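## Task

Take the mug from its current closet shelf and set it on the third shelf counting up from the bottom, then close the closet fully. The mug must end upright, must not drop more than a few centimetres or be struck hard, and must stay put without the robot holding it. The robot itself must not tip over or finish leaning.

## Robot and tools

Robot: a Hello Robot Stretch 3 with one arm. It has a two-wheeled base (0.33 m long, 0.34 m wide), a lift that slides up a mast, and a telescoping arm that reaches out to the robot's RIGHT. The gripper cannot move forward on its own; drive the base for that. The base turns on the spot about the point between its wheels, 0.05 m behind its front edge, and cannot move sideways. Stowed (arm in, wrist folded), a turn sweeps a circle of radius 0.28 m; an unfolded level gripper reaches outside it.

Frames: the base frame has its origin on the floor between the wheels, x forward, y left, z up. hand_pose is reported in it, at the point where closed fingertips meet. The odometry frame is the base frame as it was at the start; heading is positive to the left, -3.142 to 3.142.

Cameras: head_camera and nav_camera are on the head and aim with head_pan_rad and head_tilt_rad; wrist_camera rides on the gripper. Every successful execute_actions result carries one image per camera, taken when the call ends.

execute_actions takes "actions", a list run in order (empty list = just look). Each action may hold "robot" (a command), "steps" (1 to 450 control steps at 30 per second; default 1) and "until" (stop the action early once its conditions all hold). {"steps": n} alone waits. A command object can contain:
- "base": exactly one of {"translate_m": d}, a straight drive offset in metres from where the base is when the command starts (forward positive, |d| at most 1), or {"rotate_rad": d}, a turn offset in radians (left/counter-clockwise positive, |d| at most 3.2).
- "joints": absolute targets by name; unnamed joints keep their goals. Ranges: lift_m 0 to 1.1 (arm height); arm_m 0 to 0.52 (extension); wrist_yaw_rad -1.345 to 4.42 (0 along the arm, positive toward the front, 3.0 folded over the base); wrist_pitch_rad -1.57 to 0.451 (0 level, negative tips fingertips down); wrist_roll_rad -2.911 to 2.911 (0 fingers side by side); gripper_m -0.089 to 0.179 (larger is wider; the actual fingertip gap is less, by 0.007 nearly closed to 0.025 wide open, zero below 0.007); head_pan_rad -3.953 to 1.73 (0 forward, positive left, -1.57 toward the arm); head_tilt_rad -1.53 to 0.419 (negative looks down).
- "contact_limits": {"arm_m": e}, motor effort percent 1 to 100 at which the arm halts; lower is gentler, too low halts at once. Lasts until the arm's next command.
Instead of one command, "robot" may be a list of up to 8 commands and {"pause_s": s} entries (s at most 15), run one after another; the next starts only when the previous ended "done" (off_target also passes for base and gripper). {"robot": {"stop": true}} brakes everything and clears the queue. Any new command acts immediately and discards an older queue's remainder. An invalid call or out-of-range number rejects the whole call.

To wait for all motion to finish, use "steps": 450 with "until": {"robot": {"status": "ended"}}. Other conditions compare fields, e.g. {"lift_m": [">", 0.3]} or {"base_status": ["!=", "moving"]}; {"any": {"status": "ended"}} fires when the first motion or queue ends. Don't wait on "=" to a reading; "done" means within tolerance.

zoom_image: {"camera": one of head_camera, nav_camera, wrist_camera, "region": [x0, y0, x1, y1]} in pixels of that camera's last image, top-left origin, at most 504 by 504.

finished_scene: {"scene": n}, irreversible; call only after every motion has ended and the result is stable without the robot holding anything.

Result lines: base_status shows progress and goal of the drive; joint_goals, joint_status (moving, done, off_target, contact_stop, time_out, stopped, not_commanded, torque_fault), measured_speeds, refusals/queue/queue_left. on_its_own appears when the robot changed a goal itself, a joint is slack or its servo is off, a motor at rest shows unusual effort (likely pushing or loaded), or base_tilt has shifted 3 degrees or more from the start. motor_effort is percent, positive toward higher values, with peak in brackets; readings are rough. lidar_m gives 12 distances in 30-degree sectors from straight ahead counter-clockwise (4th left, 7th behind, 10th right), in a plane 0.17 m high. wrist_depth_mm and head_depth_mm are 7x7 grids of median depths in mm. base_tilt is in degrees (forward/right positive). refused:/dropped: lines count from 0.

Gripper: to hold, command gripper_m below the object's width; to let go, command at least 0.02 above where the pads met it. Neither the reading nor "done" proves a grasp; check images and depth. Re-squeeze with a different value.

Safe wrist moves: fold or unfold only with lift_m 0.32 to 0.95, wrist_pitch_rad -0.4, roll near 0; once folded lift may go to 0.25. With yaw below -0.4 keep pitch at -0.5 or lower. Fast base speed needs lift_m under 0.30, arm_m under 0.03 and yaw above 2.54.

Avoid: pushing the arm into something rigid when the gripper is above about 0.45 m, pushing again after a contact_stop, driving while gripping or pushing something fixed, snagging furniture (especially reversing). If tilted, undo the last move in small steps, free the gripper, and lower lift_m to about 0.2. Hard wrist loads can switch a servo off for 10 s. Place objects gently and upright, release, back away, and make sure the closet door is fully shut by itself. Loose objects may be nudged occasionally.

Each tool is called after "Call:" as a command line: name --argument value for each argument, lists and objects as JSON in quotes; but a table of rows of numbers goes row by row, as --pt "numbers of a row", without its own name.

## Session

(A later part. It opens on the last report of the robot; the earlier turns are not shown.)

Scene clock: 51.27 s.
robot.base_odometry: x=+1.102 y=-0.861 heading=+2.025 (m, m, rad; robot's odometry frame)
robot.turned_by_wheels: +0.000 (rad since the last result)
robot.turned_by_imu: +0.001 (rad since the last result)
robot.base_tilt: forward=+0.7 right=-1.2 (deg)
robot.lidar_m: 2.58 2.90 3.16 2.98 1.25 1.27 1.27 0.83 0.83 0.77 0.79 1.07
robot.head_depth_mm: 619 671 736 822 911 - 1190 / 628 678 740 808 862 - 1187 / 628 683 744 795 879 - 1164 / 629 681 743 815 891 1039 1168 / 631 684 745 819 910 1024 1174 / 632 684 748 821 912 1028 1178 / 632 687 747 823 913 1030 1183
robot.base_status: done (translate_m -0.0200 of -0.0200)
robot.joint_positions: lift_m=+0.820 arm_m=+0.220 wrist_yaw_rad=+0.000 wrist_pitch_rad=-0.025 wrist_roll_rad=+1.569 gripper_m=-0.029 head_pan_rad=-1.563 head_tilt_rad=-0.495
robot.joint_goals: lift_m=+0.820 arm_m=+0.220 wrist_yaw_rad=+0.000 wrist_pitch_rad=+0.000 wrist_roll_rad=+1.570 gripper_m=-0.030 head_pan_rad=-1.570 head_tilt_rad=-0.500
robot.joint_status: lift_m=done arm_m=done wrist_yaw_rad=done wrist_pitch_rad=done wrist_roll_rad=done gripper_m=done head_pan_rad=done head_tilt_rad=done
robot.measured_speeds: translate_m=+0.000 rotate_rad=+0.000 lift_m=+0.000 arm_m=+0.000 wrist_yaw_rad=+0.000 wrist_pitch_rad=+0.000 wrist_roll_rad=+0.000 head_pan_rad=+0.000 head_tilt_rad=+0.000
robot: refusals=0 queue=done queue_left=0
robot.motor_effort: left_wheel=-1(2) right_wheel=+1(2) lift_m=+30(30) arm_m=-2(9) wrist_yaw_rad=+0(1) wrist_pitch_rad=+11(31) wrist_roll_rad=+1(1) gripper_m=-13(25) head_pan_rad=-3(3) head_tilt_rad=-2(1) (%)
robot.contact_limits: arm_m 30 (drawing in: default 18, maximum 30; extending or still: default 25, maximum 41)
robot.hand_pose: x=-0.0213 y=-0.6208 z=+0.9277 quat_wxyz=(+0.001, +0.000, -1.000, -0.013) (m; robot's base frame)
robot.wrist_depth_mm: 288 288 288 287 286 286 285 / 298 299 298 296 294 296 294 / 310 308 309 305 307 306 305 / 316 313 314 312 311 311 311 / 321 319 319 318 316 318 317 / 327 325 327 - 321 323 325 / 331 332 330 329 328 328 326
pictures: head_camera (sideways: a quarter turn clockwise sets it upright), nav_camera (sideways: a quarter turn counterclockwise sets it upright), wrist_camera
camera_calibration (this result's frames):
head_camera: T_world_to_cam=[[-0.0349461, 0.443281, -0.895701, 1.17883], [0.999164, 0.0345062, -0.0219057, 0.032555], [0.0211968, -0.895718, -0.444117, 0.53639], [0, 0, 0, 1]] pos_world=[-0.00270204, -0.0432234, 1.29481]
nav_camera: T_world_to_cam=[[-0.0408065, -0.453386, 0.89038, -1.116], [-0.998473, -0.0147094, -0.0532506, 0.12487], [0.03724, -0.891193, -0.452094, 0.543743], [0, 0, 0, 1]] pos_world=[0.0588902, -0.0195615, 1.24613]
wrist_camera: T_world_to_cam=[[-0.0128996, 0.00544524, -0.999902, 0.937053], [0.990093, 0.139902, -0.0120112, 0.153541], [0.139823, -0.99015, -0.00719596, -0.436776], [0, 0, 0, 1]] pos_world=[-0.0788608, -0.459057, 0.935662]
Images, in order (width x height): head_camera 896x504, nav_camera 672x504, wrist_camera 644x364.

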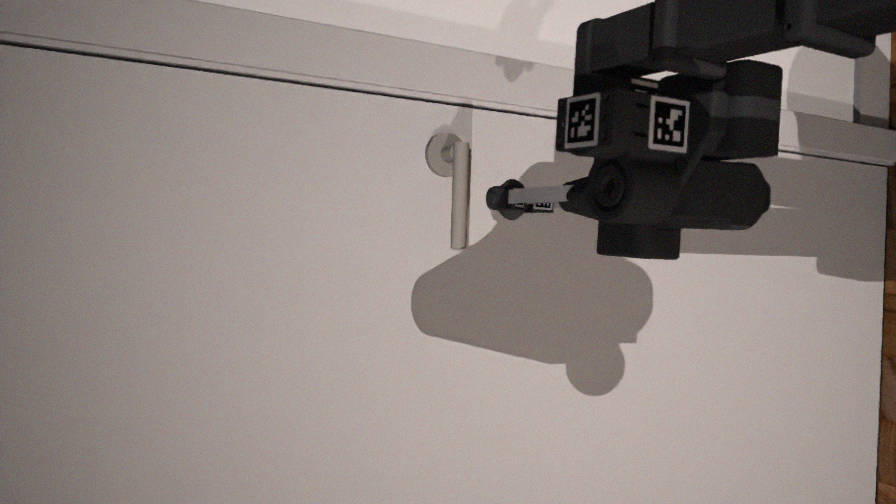

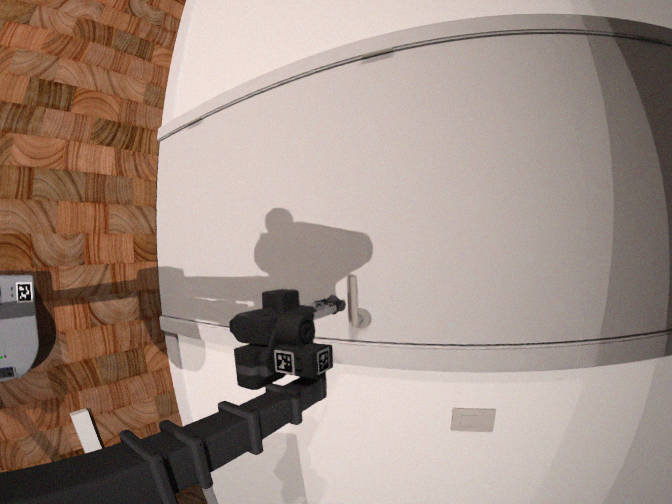

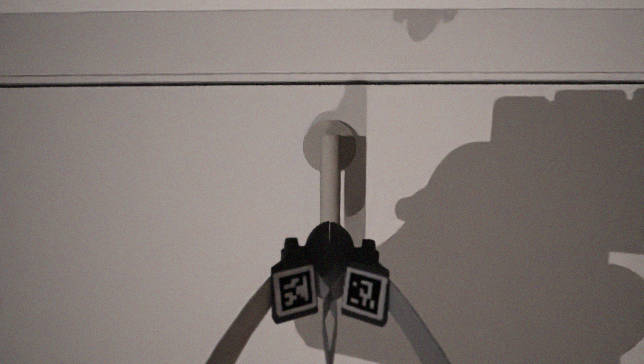

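Call:
execute_actions --actions '[{"robot":[{"joints":{"gripper_m":0.1,"lift_m":0.826},"base":{"translate_m":0.03}},{"joints":{"arm_m":0.34}},{"joints":{"gripper_m":-0.05}},{"pause_s":0.3},{"joints":{"lift_m":0.785,"wrist_roll_rad":1.1}}],"steps":450,"until":{"robot":{"status":"ended"}}}]'

Scene clock: 59.47 s.
robot.base_odometry: x=+1.088 y=-0.834 heading=+2.025 (m, m, rad; robot's odometry frame)
robot.turned_by_wheels: +0.000 (rad since the last result)
robot.turned_by_imu: +0.001 (rad since the last result)
robot.base_tilt: forward=+0.7 right=-1.1 (deg)
robot.lidar_m: 2.58 2.87 3.15 2.99 1.27 1.27 1.30 0.86 0.79 0.77 0.79 1.07
robot.head_depth_mm: 623 672 728 808 907 - - / 624 676 738 800 - 1012 1161 / 627 680 740 793 - 1033 1163 / 628 681 743 815 909 1018 1164 / 629 681 742 818 912 1023 1168 / 629 683 745 818 910 1026 1175 / 632 684 748 824 912 1027 1176
robot.base_status: done (translate_m +0.0300 of +0.0300)
robot.joint_positions: lift_m=+0.786 arm_m=+0.340 wrist_yaw_rad=-0.007 wrist_pitch_rad=+0.067 wrist_roll_rad=+1.163 gripper_m=-0.042 head_pan_rad=-1.563 head_tilt_rad=-0.495
robot.joint_goals: lift_m=+0.786 arm_m=+0.340 wrist_yaw_rad=+0.000 wrist_pitch_rad=+0.000 wrist_roll_rad=+1.100 gripper_m=-0.043 head_pan_rad=-1.570 head_tilt_rad=-0.500
robot.joint_status: lift_m=contact_stop arm_m=done wrist_yaw_rad=done wrist_pitch_rad=done wrist_roll_rad=off_target gripper_m=done head_pan_rad=done head_tilt_rad=done
robot.measured_speeds: translate_m=+0.000 rotate_rad=+0.000 lift_m=+0.001 arm_m=+0.000 wrist_yaw_rad=+0.000 wrist_pitch_rad=+0.000 wrist_roll_rad=+0.000 head_pan_rad=+0.000 head_tilt_rad=+0.000
robot: refusals=0 queue=dropped queue_left=0
robot.on_its_own: gripper_m is held at -0.043, not at your -0.050, by its stall guard, which is still easing; lift_m is slack since a contact_stop, until your next command for it; wrist_pitch_rad is at rest, and its effort (-30) is outside its rest range (-20 to +32)
robot.motor_effort: left_wheel=-3(5) right_wheel=+5(5) lift_m=+24(31) arm_m=-3(2) wrist_yaw_rad=+7(9) wrist_pitch_rad=-30(31) wrist_roll_rad=-25(25) gripper_m=-27(99) head_pan_rad=-2(2) head_tilt_rad=-1(2) (%)
robot.hand_pose: x=-0.0233 y=-0.7426 z=+0.9180 quat_wxyz=(+0.203, -0.010, -0.979, +0.032) (m; robot's base frame)
robot.wrist_depth_mm: 198 194 188 185 180 166 161 / 200 195 191 187 180 178 168 / 201 198 192 188 177 180 176 / 204 200 195 190 186 181 178 / 207 202 198 145 188 184 179 / 209 204 202 146 188 185 181 / 211 208 201 196 193 187 184
pictures: head_camera (sideways: a quarter turn clockwise sets it upright), nav_camera (sideways: a quarter turn counterclockwise sets it upright), wrist_camera
camera_calibration (this result's frames):
head_camera: T_world_to_cam=[[-0.0349461, 0.443281, -0.895701, 1.17883], [0.999164, 0.0345061, -0.0219057, 0.032555], [0.0211967, -0.895718, -0.444117, 0.53639], [0, 0, 0, 1]] pos_world=[-0.00270204, -0.0432234, 1.29481]
nav_camera: T_world_to_cam=[[-0.0408066, -0.453386, 0.89038, -1.116], [-0.998473, -0.0147093, -0.0532506, 0.12487], [0.0372399, -0.891193, -0.452094, 0.543743], [0, 0, 0, 1]] pos_world=[0.0588902, -0.0195615, 1.24613]
wrist_camera: T_world_to_cam=[[-0.407231, -0.0776786, -0.910016, 0.774539], [0.90426, 0.105744, -0.413682, 0.51378], [0.128363, -0.991355, 0.0271794, -0.58989], [0, 0, 0, 1]] pos_world=[-0.0734538, -0.578955, 0.933417]
Images, in order (width x height): head_camera 896x504, nav_camera 672x504, wrist_camera 644x364.

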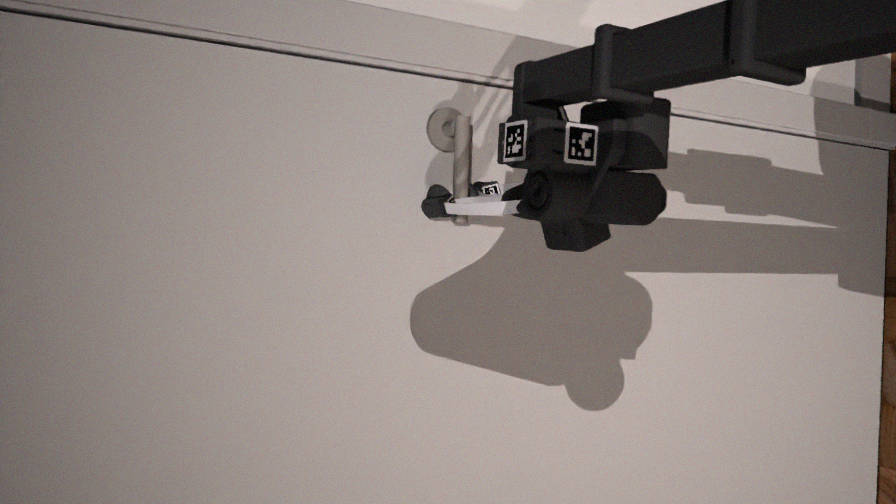

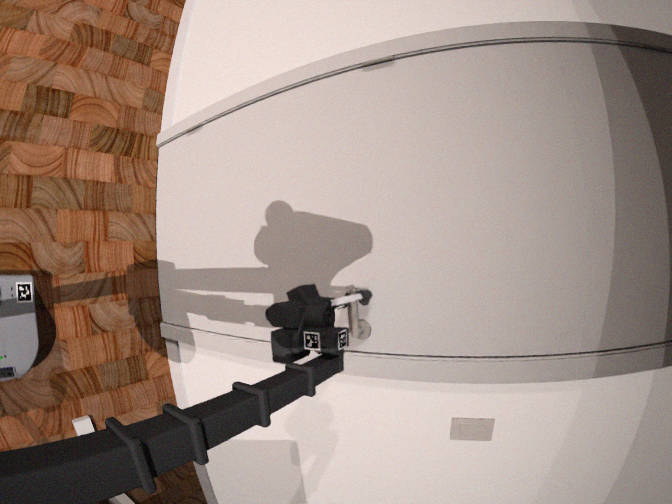

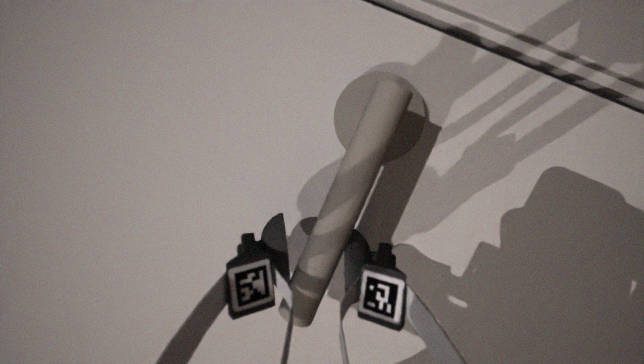

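Call:
execute_actions --actions '[{"robot":{"joints":{"arm_m":0.26,"lift_m":0.8,"wrist_roll_rad":1.2},"contact_limits":{"arm_m":30}},"steps":450,"until":{"robot":{"status":"ended"}}}]'

Scene clock: 61.83 s.
robot.base_odometry: x=+1.088 y=-0.834 heading=+2.025 (m, m, rad; robot's odometry frame)
robot.turned_by_wheels: +0.000 (rad since the last result)
robot.turned_by_imu: +0.001 (rad since the last result)
robot.base_tilt: forward=+0.7 right=-1.2 (deg)
robot.lidar_m: 2.56 2.86 3.15 2.99 1.27 1.27 1.30 0.86 0.80 0.77 0.79 1.07
robot.head_depth_mm: 624 673 727 807 907 - - / 625 679 737 801 873 - 1169 / 628 678 741 800 877 1056 1163 / 628 679 741 817 895 1036 1165 / 628 681 744 818 910 1029 1170 / 631 684 744 820 912 1024 1178 / 633 685 747 820 914 1025 1176
robot.base_status: done (translate_m +0.0300 of +0.0300)
robot.joint_positions: lift_m=+0.800 arm_m=+0.260 wrist_yaw_rad=-0.002 wrist_pitch_rad=-0.015 wrist_roll_rad=+1.208 gripper_m=-0.036 head_pan_rad=-1.563 head_tilt_rad=-0.495
robot.joint_goals: lift_m=+0.800 arm_m=+0.260 wrist_yaw_rad=+0.000 wrist_pitch_rad=+0.000 wrist_roll_rad=+1.200 gripper_m=-0.037 head_pan_rad=-1.570 head_tilt_rad=-0.500
robot.joint_status: lift_m=done arm_m=done wrist_yaw_rad=done wrist_pitch_rad=done wrist_roll_rad=done gripper_m=done head_pan_rad=done head_tilt_rad=done
robot.measured_speeds: translate_m=+0.000 rotate_rad=+0.000 lift_m=+0.000 arm_m=+0.000 wrist_yaw_rad=+0.000 wrist_pitch_rad=+0.000 wrist_roll_rad=+0.000 head_pan_rad=+0.000 head_tilt_rad=+0.000
robot: refusals=0 queue=done queue_left=0
robot.on_its_own: gripper_m is held at -0.037, not at your -0.050, by its stall guard, which is not easing now
robot.motor_effort: left_wheel=-1(4) right_wheel=+1(5) lift_m=+27(28) arm_m=-2(10) wrist_yaw_rad=+3(8) wrist_pitch_rad=+7(30) wrist_roll_rad=-3(24) gripper_m=-14(32) head_pan_rad=-3(3) head_tilt_rad=-2(2) (%)
robot.contact_limits: arm_m 30 (drawing in: default 18, maximum 30; extending or still: default 25, maximum 41)
robot.hand_pose: x=-0.0220 y=-0.6611 z=+0.9104 quat_wxyz=(+0.181, +0.000, -0.983, -0.008) (m; robot's base frame)
robot.wrist_depth_mm: 258 257 258 257 246 245 273 / 262 261 261 261 260 250 248 / 266 266 267 264 267 266 263 / 272 271 270 270 270 270 270 / 278 277 276 273 275 275 275 / 281 283 282 - 279 281 280 / 287 285 286 285 285 285 284
pictures: head_camera (sideways: a quarter turn clockwise sets it upright), nav_camera (sideways: a quarter turn counterclockwise sets it upright), wrist_camera
camera_calibration (this result's frames):
head_camera: T_world_to_cam=[[-0.0349461, 0.443281, -0.895701, 1.17883], [0.999164, 0.0345061, -0.0219057, 0.032555], [0.0211967, -0.895718, -0.444117, 0.53639], [0, 0, 0, 1]] pos_world=[-0.00270204, -0.0432234, 1.29481]
nav_camera: T_world_to_cam=[[-0.0408066, -0.453386, 0.89038, -1.116], [-0.998473, -0.0147093, -0.0532506, 0.12487], [0.0372399, -0.891193, -0.452094, 0.543743], [0, 0, 0, 1]] pos_world=[0.0588902, -0.0195615, 1.24613]
wrist_camera: T_world_to_cam=[[-0.365012, -0.00465041, -0.930991, 0.842802], [0.921191, 0.142992, -0.361884, 0.478721], [0.134807, -0.989713, -0.0479098, -0.439452], [0, 0, 0, 1]] pos_world=[-0.0741197, -0.499465, 0.936828]
Images, in order (width x height): head_camera 896x504, nav_camera 672x504, wrist_camera 644x364.

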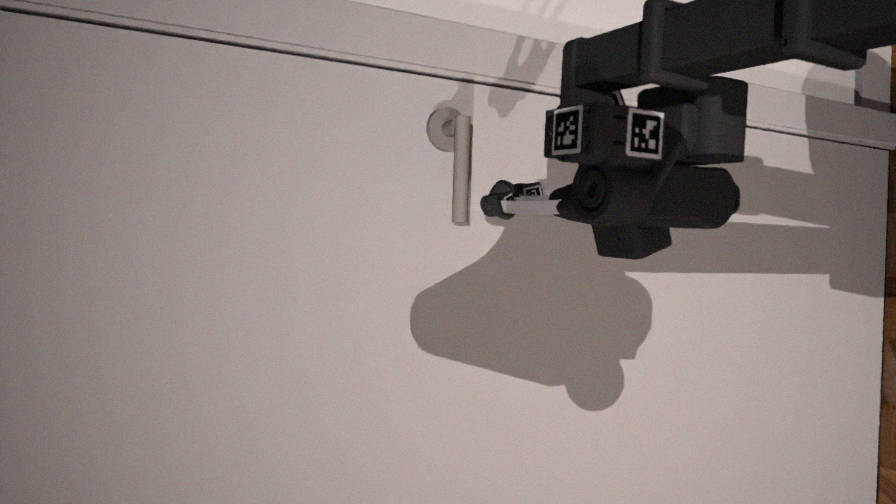

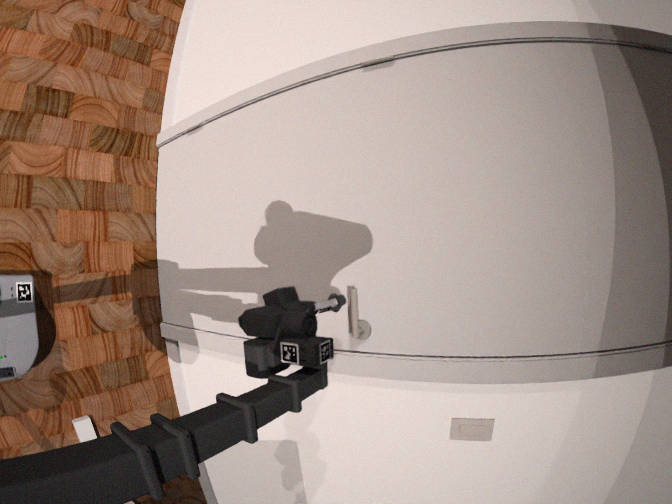

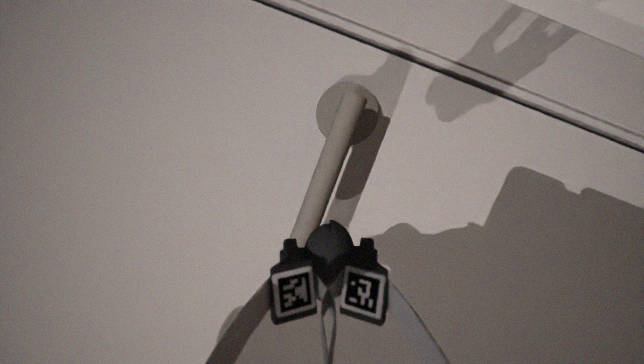

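Call:
execute_actions --actions '[{"robot":[{"joints":{"arm_m":0.2}},{"joints":{"lift_m":1.09,"wrist_pitch_rad":-1.1,"wrist_roll_rad":1.57,"gripper_m":0.07},"base":{"translate_m":-0.01}},{"joints":{"arm_m":0.4}}],"steps":450,"until":{"robot":{"status":"ended"}}}]'

Scene clock: 70.33 s.
robot.base_odometry: x=+1.093 y=-0.843 heading=+2.025 (m, m, rad; robot's odometry frame)
robot.turned_by_wheels: +0.000 (rad since the last result)
robot.turned_by_imu: +0.001 (rad since the last result)
robot.base_tilt: forward=+0.7 right=-1.2 (deg)
robot.lidar_m: 2.57 2.87 3.15 2.99 1.26 1.27 1.29 0.85 0.80 0.77 0.78 1.07
robot.head_depth_mm: 612 671 726 808 915 1036 1188 / 612 - 722 805 899 1006 1162 / 621 672 - 803 902 1014 1165 / 627 680 748 816 908 1018 1169 / 627 682 744 817 907 1023 1170 / 631 684 744 821 912 1026 1172 / 632 687 748 822 915 1028 1181
robot.base_status: done (translate_m -0.0100 of -0.0100)
robot.joint_positions: lift_m=+1.090 arm_m=+0.400 wrist_yaw_rad=-0.002 wrist_pitch_rad=-1.100 wrist_roll_rad=+1.568 gripper_m=+0.070 head_pan_rad=-1.563 head_tilt_rad=-0.495
robot.joint_goals: lift_m=+1.090 arm_m=+0.400 wrist_yaw_rad=+0.000 wrist_pitch_rad=-1.100 wrist_roll_rad=+1.570 gripper_m=+0.070 head_pan_rad=-1.570 head_tilt_rad=-0.500
robot.joint_status: lift_m=done arm_m=done wrist_yaw_rad=done wrist_pitch_rad=done wrist_roll_rad=done gripper_m=done head_pan_rad=done head_tilt_rad=done
robot.measured_speeds: translate_m=+0.000 rotate_rad=+0.000 lift_m=+0.000 arm_m=+0.000 wrist_yaw_rad=+0.000 wrist_pitch_rad=+0.000 wrist_roll_rad=+0.000 head_pan_rad=+0.000 head_tilt_rad=+0.000
robot: refusals=0 queue=done queue_left=0
robot.motor_effort: left_wheel=-1(7) right_wheel=+1(4) lift_m=+29(31) arm_m=+3(4) wrist_yaw_rad=+2(2) wrist_pitch_rad=+0(7) wrist_roll_rad=+1(2) gripper_m=+0(89) head_pan_rad=-4(2) head_tilt_rad=-2(1) (%)
robot.hand_pose: x=-0.0217 y=-0.6391 z=+0.9890 quat_wxyz=(+0.001, +0.000, -0.852, -0.523) (m; robot's base frame)
robot.wrist_depth_mm: 165 196 256 426 986 925 828 / 167 202 272 399 941 938 847 / 168 202 250 422 910 963 866 / 168 203 261 425 929 985 878 / 169 204 252 430 929 - 891 / 170 205 - 436 669 - 895 / 170 198 278 434 910 - 913
pictures: head_camera (sideways: a quarter turn clockwise sets it upright), nav_camera (sideways: a quarter turn counterclockwise sets it upright), wrist_camera
camera_calibration (this result's frames):
head_camera: T_world_to_cam=[[-0.0349384, 0.443282, -0.895701, 1.17883], [0.999165, 0.0344889, -0.0219057, 0.032555], [0.0211814, -0.895719, -0.444117, 0.53639], [0, 0, 0, 1]] pos_world=[-0.00270279, -0.0432232, 1.29481]
nav_camera: T_world_to_cam=[[-0.0408144, -0.453386, 0.89038, -1.116], [-0.998473, -0.0146921, -0.0532506, 0.12487], [0.0372246, -0.891193, -0.452094, 0.543743], [0, 0, 0, 1]] pos_world=[0.0588898, -0.0195624, 1.24613]
wrist_camera: T_world_to_cam=[[-0.0115554, 0.882369, -0.470416, 1.03519], [0.990374, 0.0749953, 0.116342, -0.0111687], [0.137936, -0.464543, -0.874742, 0.73954], [0, 0, 0, 1]] pos_world=[-0.078986, -0.569037, 1.13518]
Images, in order (width x height): head_camera 896x504, nav_camera 672x504, wrist_camera 644x364.

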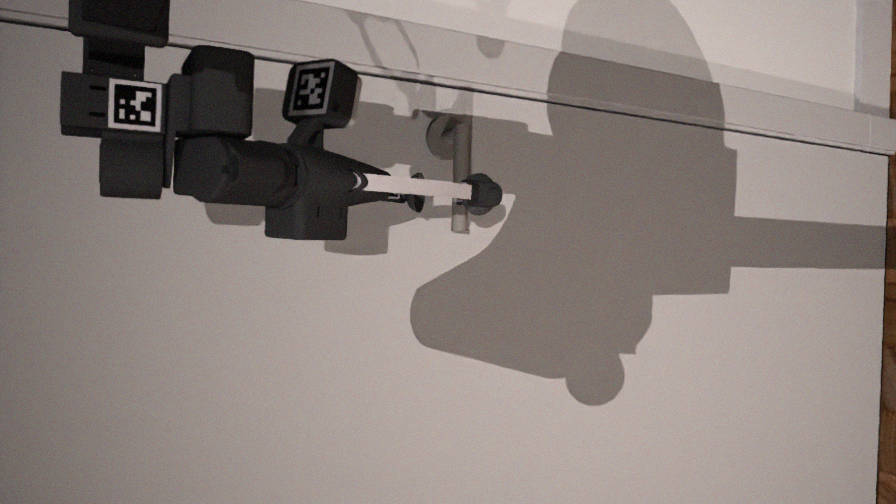

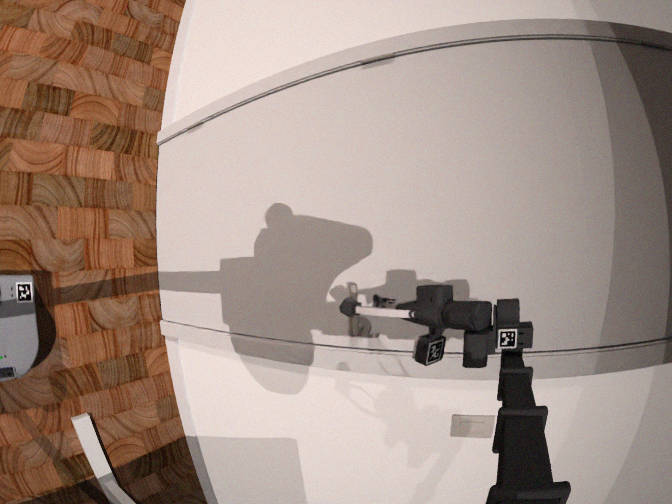

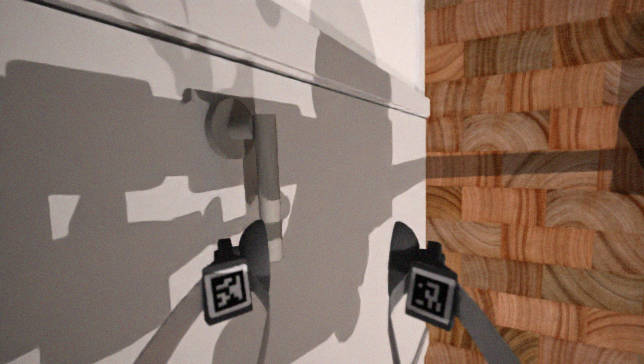

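Call:
execute_actions --actions '[{"robot":[{"joints":{"arm_m":0.46}}],"steps":450,"until":{"robot":{"status":"ended"}}},{"robot":[{"joints":{"lift_m":1.04}}],"steps":450,"until":{"robot":{"status":"ended"}}}]'

Scene clock: 74.03 s.
robot.base_odometry: x=+1.093 y=-0.843 heading=+2.025 (m, m, rad; robot's odometry frame)
robot.turned_by_wheels: +0.000 (rad since the last result)
robot.turned_by_imu: +0.001 (rad since the last result)
robot.base_tilt: forward=+0.8 right=-1.1 (deg)
robot.lidar_m: 2.57 2.87 3.16 2.99 1.26 1.27 1.29 0.85 0.80 0.77 0.79 1.07
robot.head_depth_mm: 622 651 734 807 912 1036 1184 / 626 658 - 804 900 1006 1163 / 628 664 - 801 905 1017 1160 / 628 682 734 816 909 1021 1164 / 630 682 746 820 912 1023 1170 / 630 683 747 820 911 1027 1171 / 632 685 748 825 913 1029 1177
robot.base_status: done (translate_m -0.0100 of -0.0100)
robot.joint_positions: lift_m=+1.040 arm_m=+0.460 wrist_yaw_rad=-0.002 wrist_pitch_rad=-1.101 wrist_roll_rad=+1.568 gripper_m=+0.070 head_pan_rad=-1.563 head_tilt_rad=-0.495
robot.joint_goals: lift_m=+1.040 arm_m=+0.460 wrist_yaw_rad=+0.000 wrist_pitch_rad=-1.100 wrist_roll_rad=+1.570 gripper_m=+0.070 head_pan_rad=-1.570 head_tilt_rad=-0.500
robot.joint_status: lift_m=done arm_m=done wrist_yaw_rad=done wrist_pitch_rad=done wrist_roll_rad=done gripper_m=done head_pan_rad=done head_tilt_rad=done
robot.measured_speeds: translate_m=+0.000 rotate_rad=+0.000 lift_m=+0.000 arm_m=+0.000 wrist_yaw_rad=+0.000 wrist_pitch_rad=+0.000 wrist_roll_rad=+0.000 head_pan_rad=+0.000 head_tilt_rad=+0.000
robot: refusals=0 queue=done queue_left=0
robot.motor_effort: left_wheel=-1(1) right_wheel=+1(0) lift_m=+21(29) arm_m=+3(3) wrist_yaw_rad=+2(2) wrist_pitch_rad=+0(0) wrist_roll_rad=+1(1) gripper_m=+0(0) head_pan_rad=-1(3) head_tilt_rad=-2(2) (%)
robot.hand_pose: x=-0.0217 y=-0.6990 z=+0.9395 quat_wxyz=(+0.001, +0.000, -0.852, -0.523) (m; robot's base frame)
robot.wrist_depth_mm: 119 141 184 268 704 882 797 / 120 142 191 295 576 907 805 / 120 143 182 295 643 909 822 / 121 144 195 299 643 954 833 / 121 144 186 302 659 952 833 / 122 145 - 304 475 955 850 / 122 140 197 307 643 957 875
pictures: head_camera (sideways: a quarter turn clockwise sets it upright), nav_camera (sideways: a quarter turn counterclockwise sets it upright), wrist_camera
camera_calibration (this result's frames):
head_camera: T_world_to_cam=[[-0.0349384, 0.443282, -0.895701, 1.17883], [0.999165, 0.0344888, -0.0219057, 0.032555], [0.0211813, -0.895719, -0.444117, 0.53639], [0, 0, 0, 1]] pos_world=[-0.00270279, -0.0432232, 1.29481]
nav_camera: T_world_to_cam=[[-0.0408144, -0.453386, 0.89038, -1.116], [-0.998473, -0.014692, -0.0532506, 0.12487], [0.0372245, -0.891193, -0.452094, 0.543743], [0, 0, 0, 1]] pos_world=[0.0588898, -0.0195624, 1.24613]
wrist_camera: T_world_to_cam=[[-0.0115553, 0.882412, -0.470336, 1.06476], [0.990374, 0.0749848, 0.11635, -0.000918501], [0.137936, -0.464464, -0.874784, 0.668419], [0, 0, 0, 1]] pos_world=[-0.0789859, -0.629027, 1.08562]
Images, in order (width x height): head_camera 896x504, nav_camera 672x504, wrist_camera 644x364.

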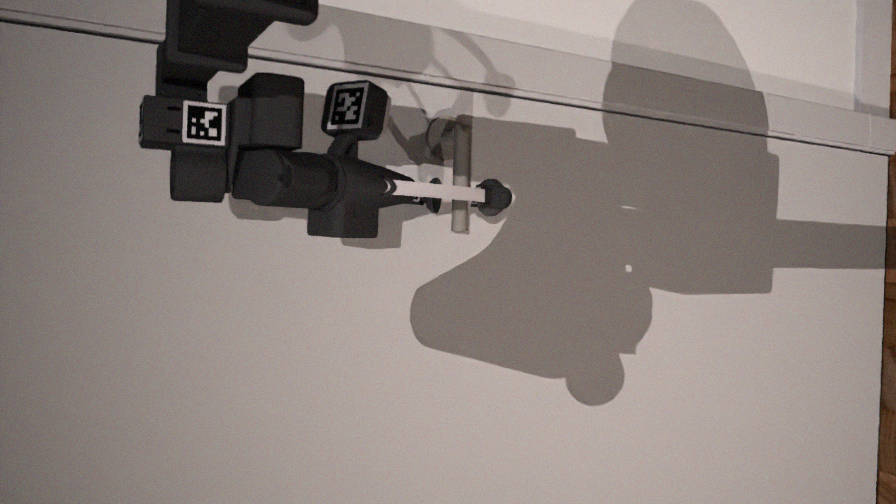

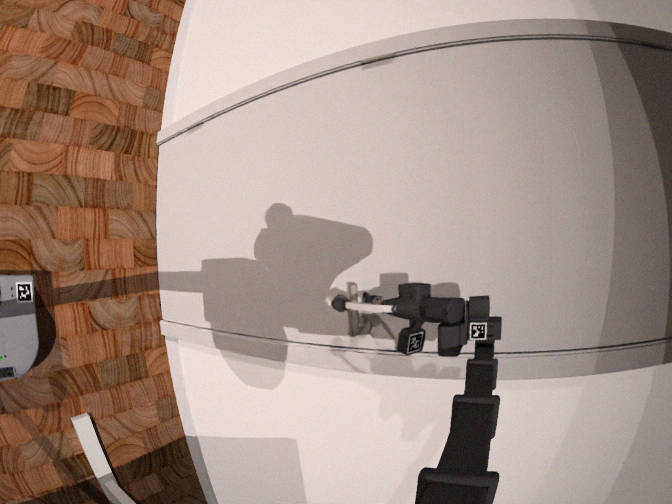

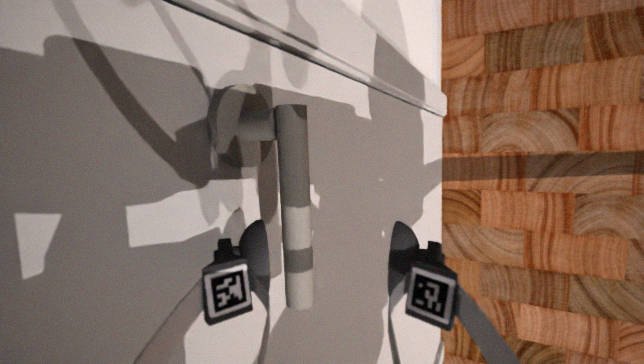

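Call:
execute_actions --actions '[{"robot":[{"joints":{"arm_m":0.47}},{"joints":{"lift_m":1.015}},{"joints":{"gripper_m":-0.04}},{"pause_s":0.3},{"joints":{"lift_m":0.96}}],"steps":450,"until":{"robot":{"status":"ended"}}}]'

Scene clock: 78.47 s.
robot.base_odometry: x=+1.093 y=-0.843 heading=+2.025 (m, m, rad; robot's odometry frame)
robot.turned_by_wheels: +0.000 (rad since the last result)
robot.turned_by_imu: +0.001 (rad since the last result)
robot.base_tilt: forward=+0.6 right=-1.2 (deg)
robot.lidar_m: 2.58 2.87 3.14 2.99 1.26 1.28 1.29 0.85 0.80 0.77 0.79 1.07
robot.head_depth_mm: 622 661 740 812 915 1033 1185 / 627 666 751 813 903 1010 1161 / 628 671 - 804 909 1015 1163 / 631 682 743 820 909 1024 1166 / 630 683 746 822 910 1022 1173 / 632 686 747 821 911 1028 1171 / 632 685 749 824 915 1032 1180
robot.base_status: done (translate_m -0.0100 of -0.0100)
robot.joint_positions: lift_m=+1.008 arm_m=+0.470 wrist_yaw_rad=+0.001 wrist_pitch_rad=-1.041 wrist_roll_rad=+1.565 gripper_m=-0.039 head_pan_rad=-1.563 head_tilt_rad=-0.495
robot.joint_goals: lift_m=+1.008 arm_m=+0.470 wrist_yaw_rad=+0.000 wrist_pitch_rad=-1.100 wrist_roll_rad=+1.570 gripper_m=-0.040 head_pan_rad=-1.570 head_tilt_rad=-0.500
robot.joint_status: lift_m=contact_stop arm_m=done wrist_yaw_rad=done wrist_pitch_rad=done wrist_roll_rad=done gripper_m=done head_pan_rad=done head_tilt_rad=done
robot.measured_speeds: translate_m=+0.000 rotate_rad=+0.000 lift_m=-0.001 arm_m=+0.000 wrist_yaw_rad=+0.000 wrist_pitch_rad=+0.024 wrist_roll_rad=+0.000 head_pan_rad=+0.000 head_tilt_rad=+0.000
robot: refusals=0 queue=dropped queue_left=0
robot.on_its_own: lift_m is slack since a contact_stop, until your next command for it (your +0.960 is given up)
robot.motor_effort: left_wheel=-2(2) right_wheel=+3(3) lift_m=+21(20) arm_m=-1(3) wrist_yaw_rad=-1(2) wrist_pitch_rad=-28(28) wrist_roll_rad=+2(2) gripper_m=-28(99) head_pan_rad=-3(3) head_tilt_rad=-1(2) (%)
robot.hand_pose: x=-0.0215 y=-0.7236 z=+0.9135 quat_wxyz=(+0.003, +0.002, -0.867, -0.497) (m; robot's base frame)
robot.wrist_depth_mm: 105 121 158 217 433 848 775 / 105 122 156 232 397 871 781 / 106 122 151 147 439 875 782 / 106 123 163 199 446 914 798 / 107 124 163 151 458 918 818 / 107 124 151 151 540 932 813 / 108 125 175 239 425 952 853
pictures: head_camera (sideways: a quarter turn clockwise sets it upright), nav_camera (sideways: a quarter turn counterclockwise sets it upright), wrist_camera
camera_calibration (this result's frames):
head_camera: T_world_to_cam=[[-0.0349372, 0.443282, -0.895701, 1.17883], [0.999165, 0.0344862, -0.0219057, 0.032555], [0.0211789, -0.895719, -0.444117, 0.53639], [0, 0, 0, 1]] pos_world=[-0.0027029, -0.0432232, 1.29481]
nav_camera: T_world_to_cam=[[-0.0408156, -0.453385, 0.89038, -1.116], [-0.998473, -0.0146894, -0.0532506, 0.12487], [0.0372222, -0.891194, -0.452094, 0.543743], [0, 0, 0, 1]] pos_world=[0.0588898, -0.0195625, 1.24613]
wrist_camera: T_world_to_cam=[[-0.0169721, 0.852545, -0.522377, 1.10005], [0.990102, 0.0871299, 0.110032, 0.018223], [0.139322, -0.515339, -0.845586, 0.570842], [0, 0, 0, 1]] pos_world=[-0.078903, -0.645255, 1.05533]
Images, in order (width x height): head_camera 896x504, nav_camera 672x504, wrist_camera 644x364.

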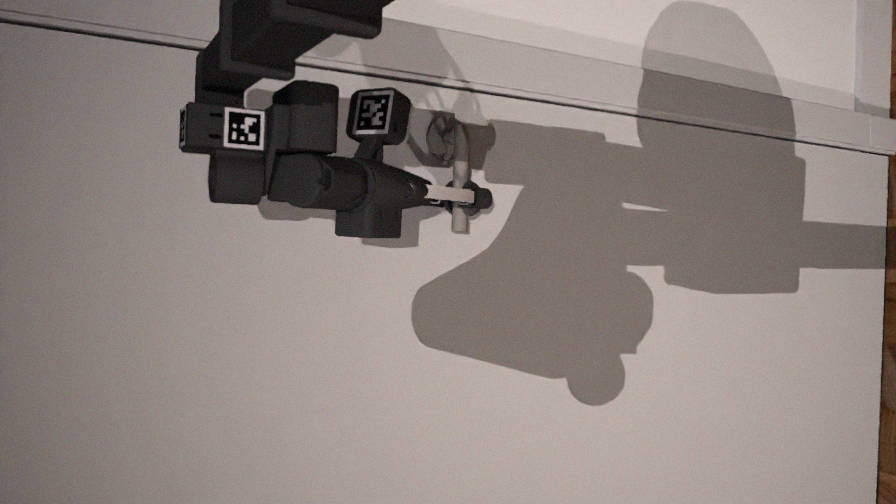

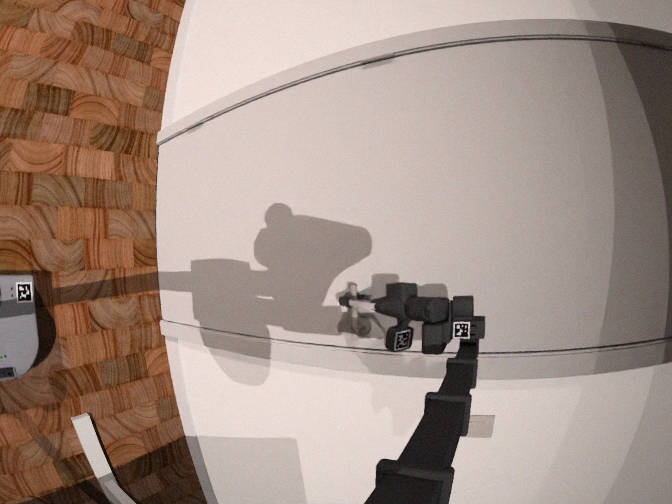

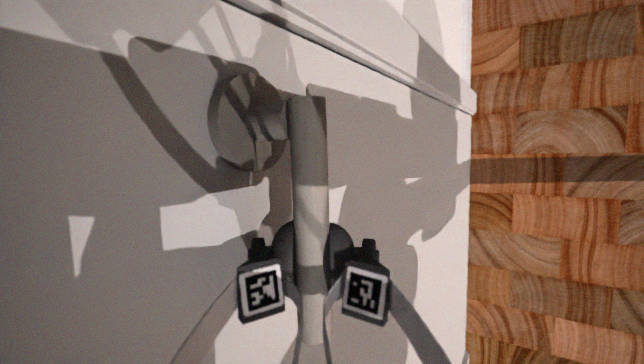

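Lever seems fixed; now hooked, pull.

Call:
execute_actions --actions '[{"robot":{"joints":{"lift_m":1.012,"arm_m":0.37},"contact_limits":{"arm_m":30}},"steps":450,"until":{"robot":{"status":"ended"}}}]'

Scene clock: 80.63 s.
robot.base_odometry: x=+1.093 y=-0.843 heading=+2.025 (m, m, rad; robot's odometry frame)
robot.turned_by_wheels: +0.000 (rad since the last result)
robot.turned_by_imu: +0.000 (rad since the last result)
robot.base_tilt: forward=+0.7 right=-1.2 (deg)
robot.lidar_m: 2.57 2.87 3.17 2.99 1.26 1.27 1.29 0.85 0.80 0.77 0.79 1.06
robot.head_depth_mm: 619 664 744 809 916 1035 1185 / 626 667 - 833 899 1004 1162 / 626 672 - 839 904 1017 1161 / 627 682 743 828 905 1021 1168 / 629 681 743 819 911 1023 1173 / 631 683 744 820 910 1028 1174 / 631 684 747 821 913 1034 1179
robot.base_status: done (translate_m -0.0100 of -0.0100)
robot.joint_positions: lift_m=+1.012 arm_m=+0.370 wrist_yaw_rad=+0.001 wrist_pitch_rad=-1.100 wrist_roll_rad=+1.568 gripper_m=-0.039 head_pan_rad=-1.563 head_tilt_rad=-0.495
robot.joint_goals: lift_m=+1.012 arm_m=+0.370 wrist_yaw_rad=+0.000 wrist_pitch_rad=-1.100 wrist_roll_rad=+1.570 gripper_m=-0.040 head_pan_rad=-1.570 head_tilt_rad=-0.500
robot.joint_status: lift_m=done arm_m=done wrist_yaw_rad=done wrist_pitch_rad=done wrist_roll_rad=done gripper_m=done head_pan_rad=done head_tilt_rad=done
robot.measured_speeds: translate_m=+0.000 rotate_rad=+0.000 lift_m=+0.000 arm_m=+0.000 wrist_yaw_rad=+0.000 wrist_pitch_rad=+0.000 wrist_roll_rad=+0.000 head_pan_rad=+0.000 head_tilt_rad=+0.000
robot: refusals=0 queue=done queue_left=0
robot.motor_effort: left_wheel=-1(4) right_wheel=+1(4) lift_m=+24(26) arm_m=-2(9) wrist_yaw_rad=-2(1) wrist_pitch_rad=+0(74) wrist_roll_rad=+1(2) gripper_m=-16(29) head_pan_rad=-2(3) head_tilt_rad=-1(2) (%)
robot.contact_limits: arm_m 30 (drawing in: default 18, maximum 30; extending or still: default 25, maximum 41)
robot.hand_pose: x=-0.0214 y=-0.6098 z=+0.9113 quat_wxyz=(+0.002, +0.001, -0.852, -0.523) (m; robot's base frame)
robot.wrist_depth_mm: 188 221 294 506 909 867 767 / 191 229 312 451 939 896 782 / 191 201 313 481 960 896 799 / 193 216 316 488 976 902 800 / 194 210 316 466 992 936 822 / 194 225 304 - - 943 853 / 195 237 305 500 - 964 840
pictures: head_camera (sideways: a quarter turn clockwise sets it upright), nav_camera (sideways: a quarter turn counterclockwise sets it upright), wrist_camera
camera_calibration (this result's frames):
head_camera: T_world_to_cam=[[-0.034939, 0.443357, -0.895664, 1.17878], [0.999165, 0.0344907, -0.0219035, 0.0325521], [0.0211811, -0.895682, -0.444191, 0.536487], [0, 0, 0, 1]] pos_world=[-0.00270279, -0.0432226, 1.29481]
nav_camera: T_world_to_cam=[[-0.0408138, -0.45346, 0.890342, -1.11595], [-0.998473, -0.0146877, -0.0532512, 0.124871], [0.0372244, -0.891156, -0.452168, 0.54384], [0, 0, 0, 1]] pos_world=[0.0588898, -0.0195577, 1.24613]
wrist_camera: T_world_to_cam=[[-0.0141981, 0.882068, -0.470907, 0.973025], [0.990136, 0.0780541, 0.116352, -0.00276943], [0.139387, -0.464611, -0.874476, 0.684909], [0, 0, 0, 1]] pos_world=[-0.0789098, -0.539843, 1.05746]
Images, in order (width x height): head_camera 896x504, nav_camera 672x504, wrist_camera 644x364.

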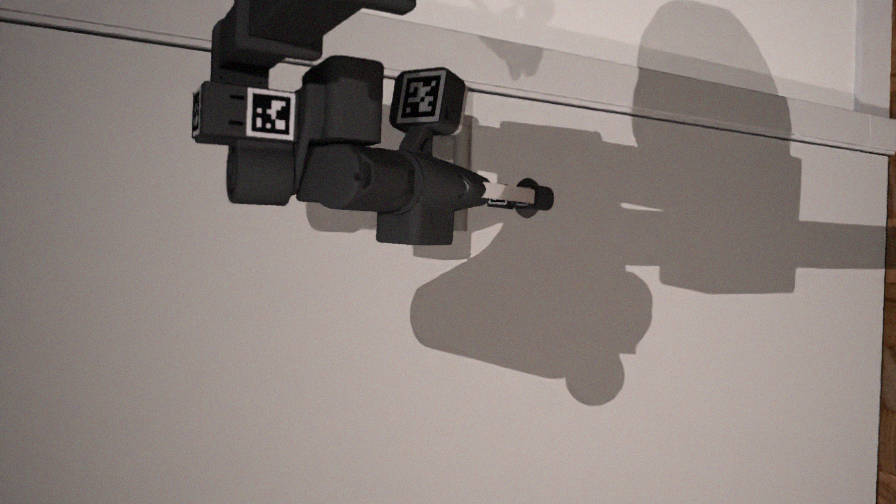

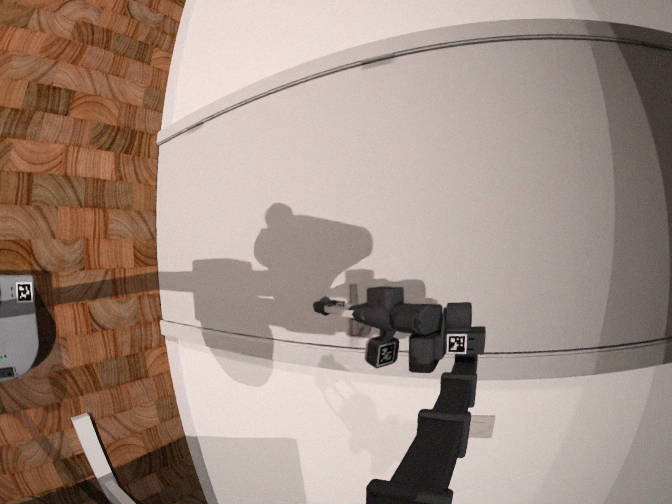

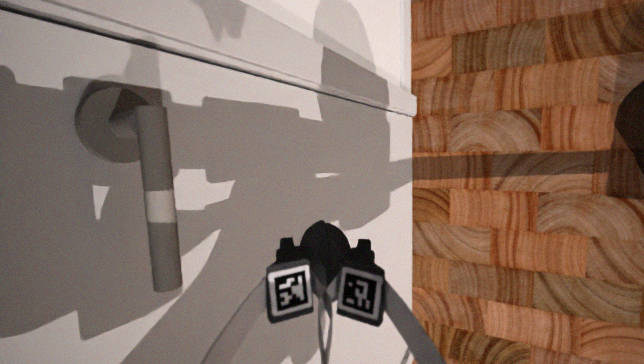

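Call:
execute_actions --actions '[{"robot":[{"joints":{"lift_m":1.1,"arm_m":0.4,"gripper_m":0.06},"base":{"translate_m":0.025}},{"joints":{"wrist_pitch_rad":-1.45}},{"joints":{"arm_m":0.515}},{"joints":{"lift_m":1.07}}],"steps":450,"until":{"robot":{"status":"ended"}}}]'

Scene clock: 88.47 s.
robot.base_odometry: x=+1.082 y=-0.821 heading=+2.025 (m, m, rad; robot's odometry frame)
robot.turned_by_wheels: +0.000 (rad since the last result)
robot.turned_by_imu: +0.001 (rad since the last result)
robot.base_tilt: forward=+0.6 right=-1.2 (deg)
robot.lidar_m: 2.57 2.85 3.15 2.99 1.28 1.28 1.32 0.87 0.80 0.76 0.78 1.06
robot.head_depth_mm: 620 691 730 796 901 1037 1184 / 617 - 742 803 898 1008 1159 / 627 - 754 800 904 1017 1164 / 627 681 743 813 906 1015 1162 / 627 681 744 818 904 1022 1170 / 629 683 745 819 910 1026 1179 / 631 684 746 821 911 1029 1178
robot.base_status: done (translate_m +0.0250 of +0.0250)
robot.joint_positions: lift_m=+1.070 arm_m=+0.515 wrist_yaw_rad=+0.001 wrist_pitch_rad=-1.443 wrist_roll_rad=+1.568 gripper_m=+0.060 head_pan_rad=-1.563 head_tilt_rad=-0.495
robot.joint_goals: lift_m=+1.070 arm_m=+0.515 wrist_yaw_rad=+0.000 wrist_pitch_rad=-1.450 wrist_roll_rad=+1.570 gripper_m=+0.060 head_pan_rad=-1.570 head_tilt_rad=-0.500
robot.joint_status: lift_m=done arm_m=done wrist_yaw_rad=done wrist_pitch_rad=done wrist_roll_rad=done gripper_m=done head_pan_rad=done head_tilt_rad=done
robot.measured_speeds: translate_m=+0.000 rotate_rad=+0.000 lift_m=+0.000 arm_m=+0.000 wrist_yaw_rad=+0.000 wrist_pitch_rad=+0.000 wrist_roll_rad=+0.000 head_pan_rad=+0.000 head_tilt_rad=+0.000
robot: refusals=0 queue=done queue_left=0
robot.motor_effort: left_wheel=-1(5) right_wheel=+0(6) lift_m=+20(31) arm_m=+3(4) wrist_yaw_rad=-2(1) wrist_pitch_rad=-3(3) wrist_roll_rad=+1(1) gripper_m=+0(89) head_pan_rad=-2(2) head_tilt_rad=-2(2) (%)
robot.hand_pose: x=-0.0215 y=-0.6680 z=+0.9517 quat_wxyz=(+0.002, +0.001, -0.750, -0.661) (m; robot's base frame)
robot.wrist_depth_mm: 128 164 261 925 - 968 915 / 128 164 186 734 - - 954 / 127 163 227 767 - - - / 127 163 227 755 - - 992 / 126 162 209 734 - - - / 126 161 - 730 - - - / 126 152 275 723 - - -
pictures: head_camera (sideways: a quarter turn clockwise sets it upright), nav_camera (sideways: a quarter turn counterclockwise sets it upright), wrist_camera
camera_calibration (this result's frames):
head_camera: T_world_to_cam=[[-0.0349377, 0.443357, -0.895664, 1.17878], [0.999165, 0.0344879, -0.0219035, 0.0325521], [0.0211785, -0.895682, -0.444191, 0.536487], [0, 0, 0, 1]] pos_world=[-0.00270291, -0.0432226, 1.29481]
nav_camera: T_world_to_cam=[[-0.0408151, -0.45346, 0.890342, -1.11595], [-0.998473, -0.0146848, -0.0532512, 0.124871], [0.0372218, -0.891156, -0.452168, 0.54384], [0, 0, 0, 1]] pos_world=[0.0588897, -0.0195579, 1.24613]
wrist_camera: T_world_to_cam=[[-0.0140495, 0.989124, -0.146411, 0.806128], [0.990193, 0.0341177, 0.135474, -0.050366], [0.138995, -0.143072, -0.979903, 1.00824], [0, 0, 0, 1]] pos_world=[-0.0789436, -0.651391, 1.11283]
Images, in order (width x height): head_camera 896x504, nav_camera 672x504, wrist_camera 644x364.

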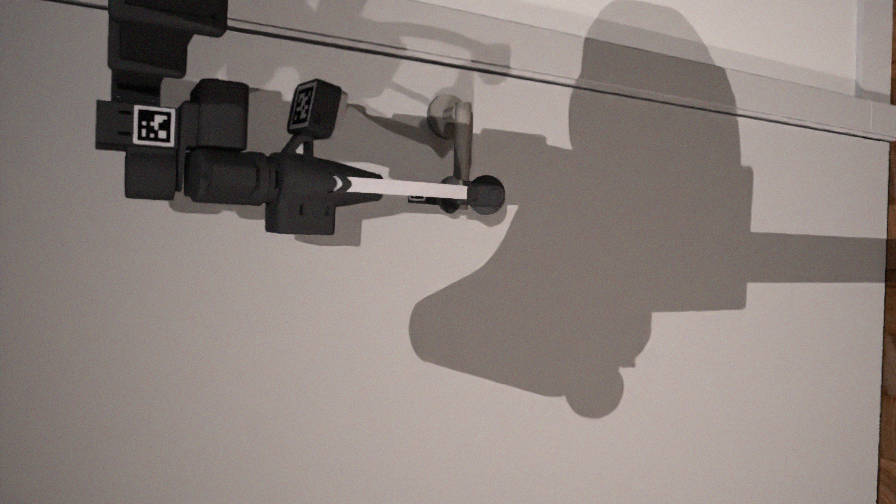

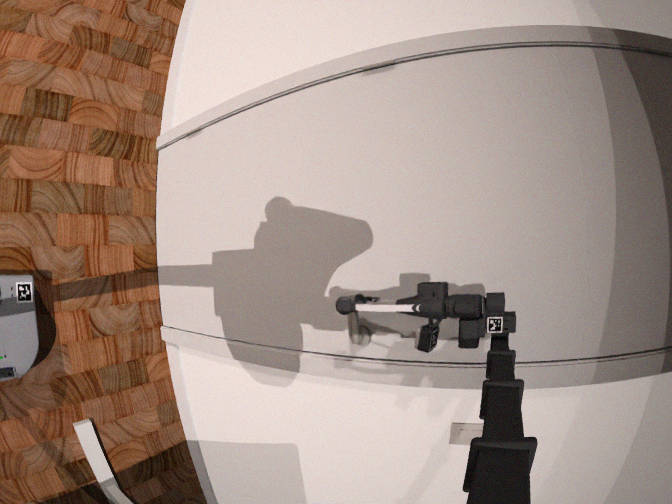

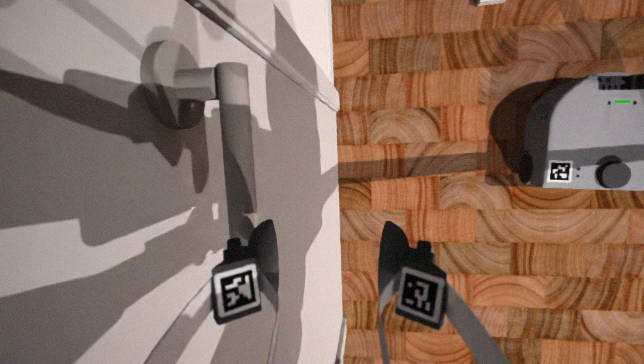

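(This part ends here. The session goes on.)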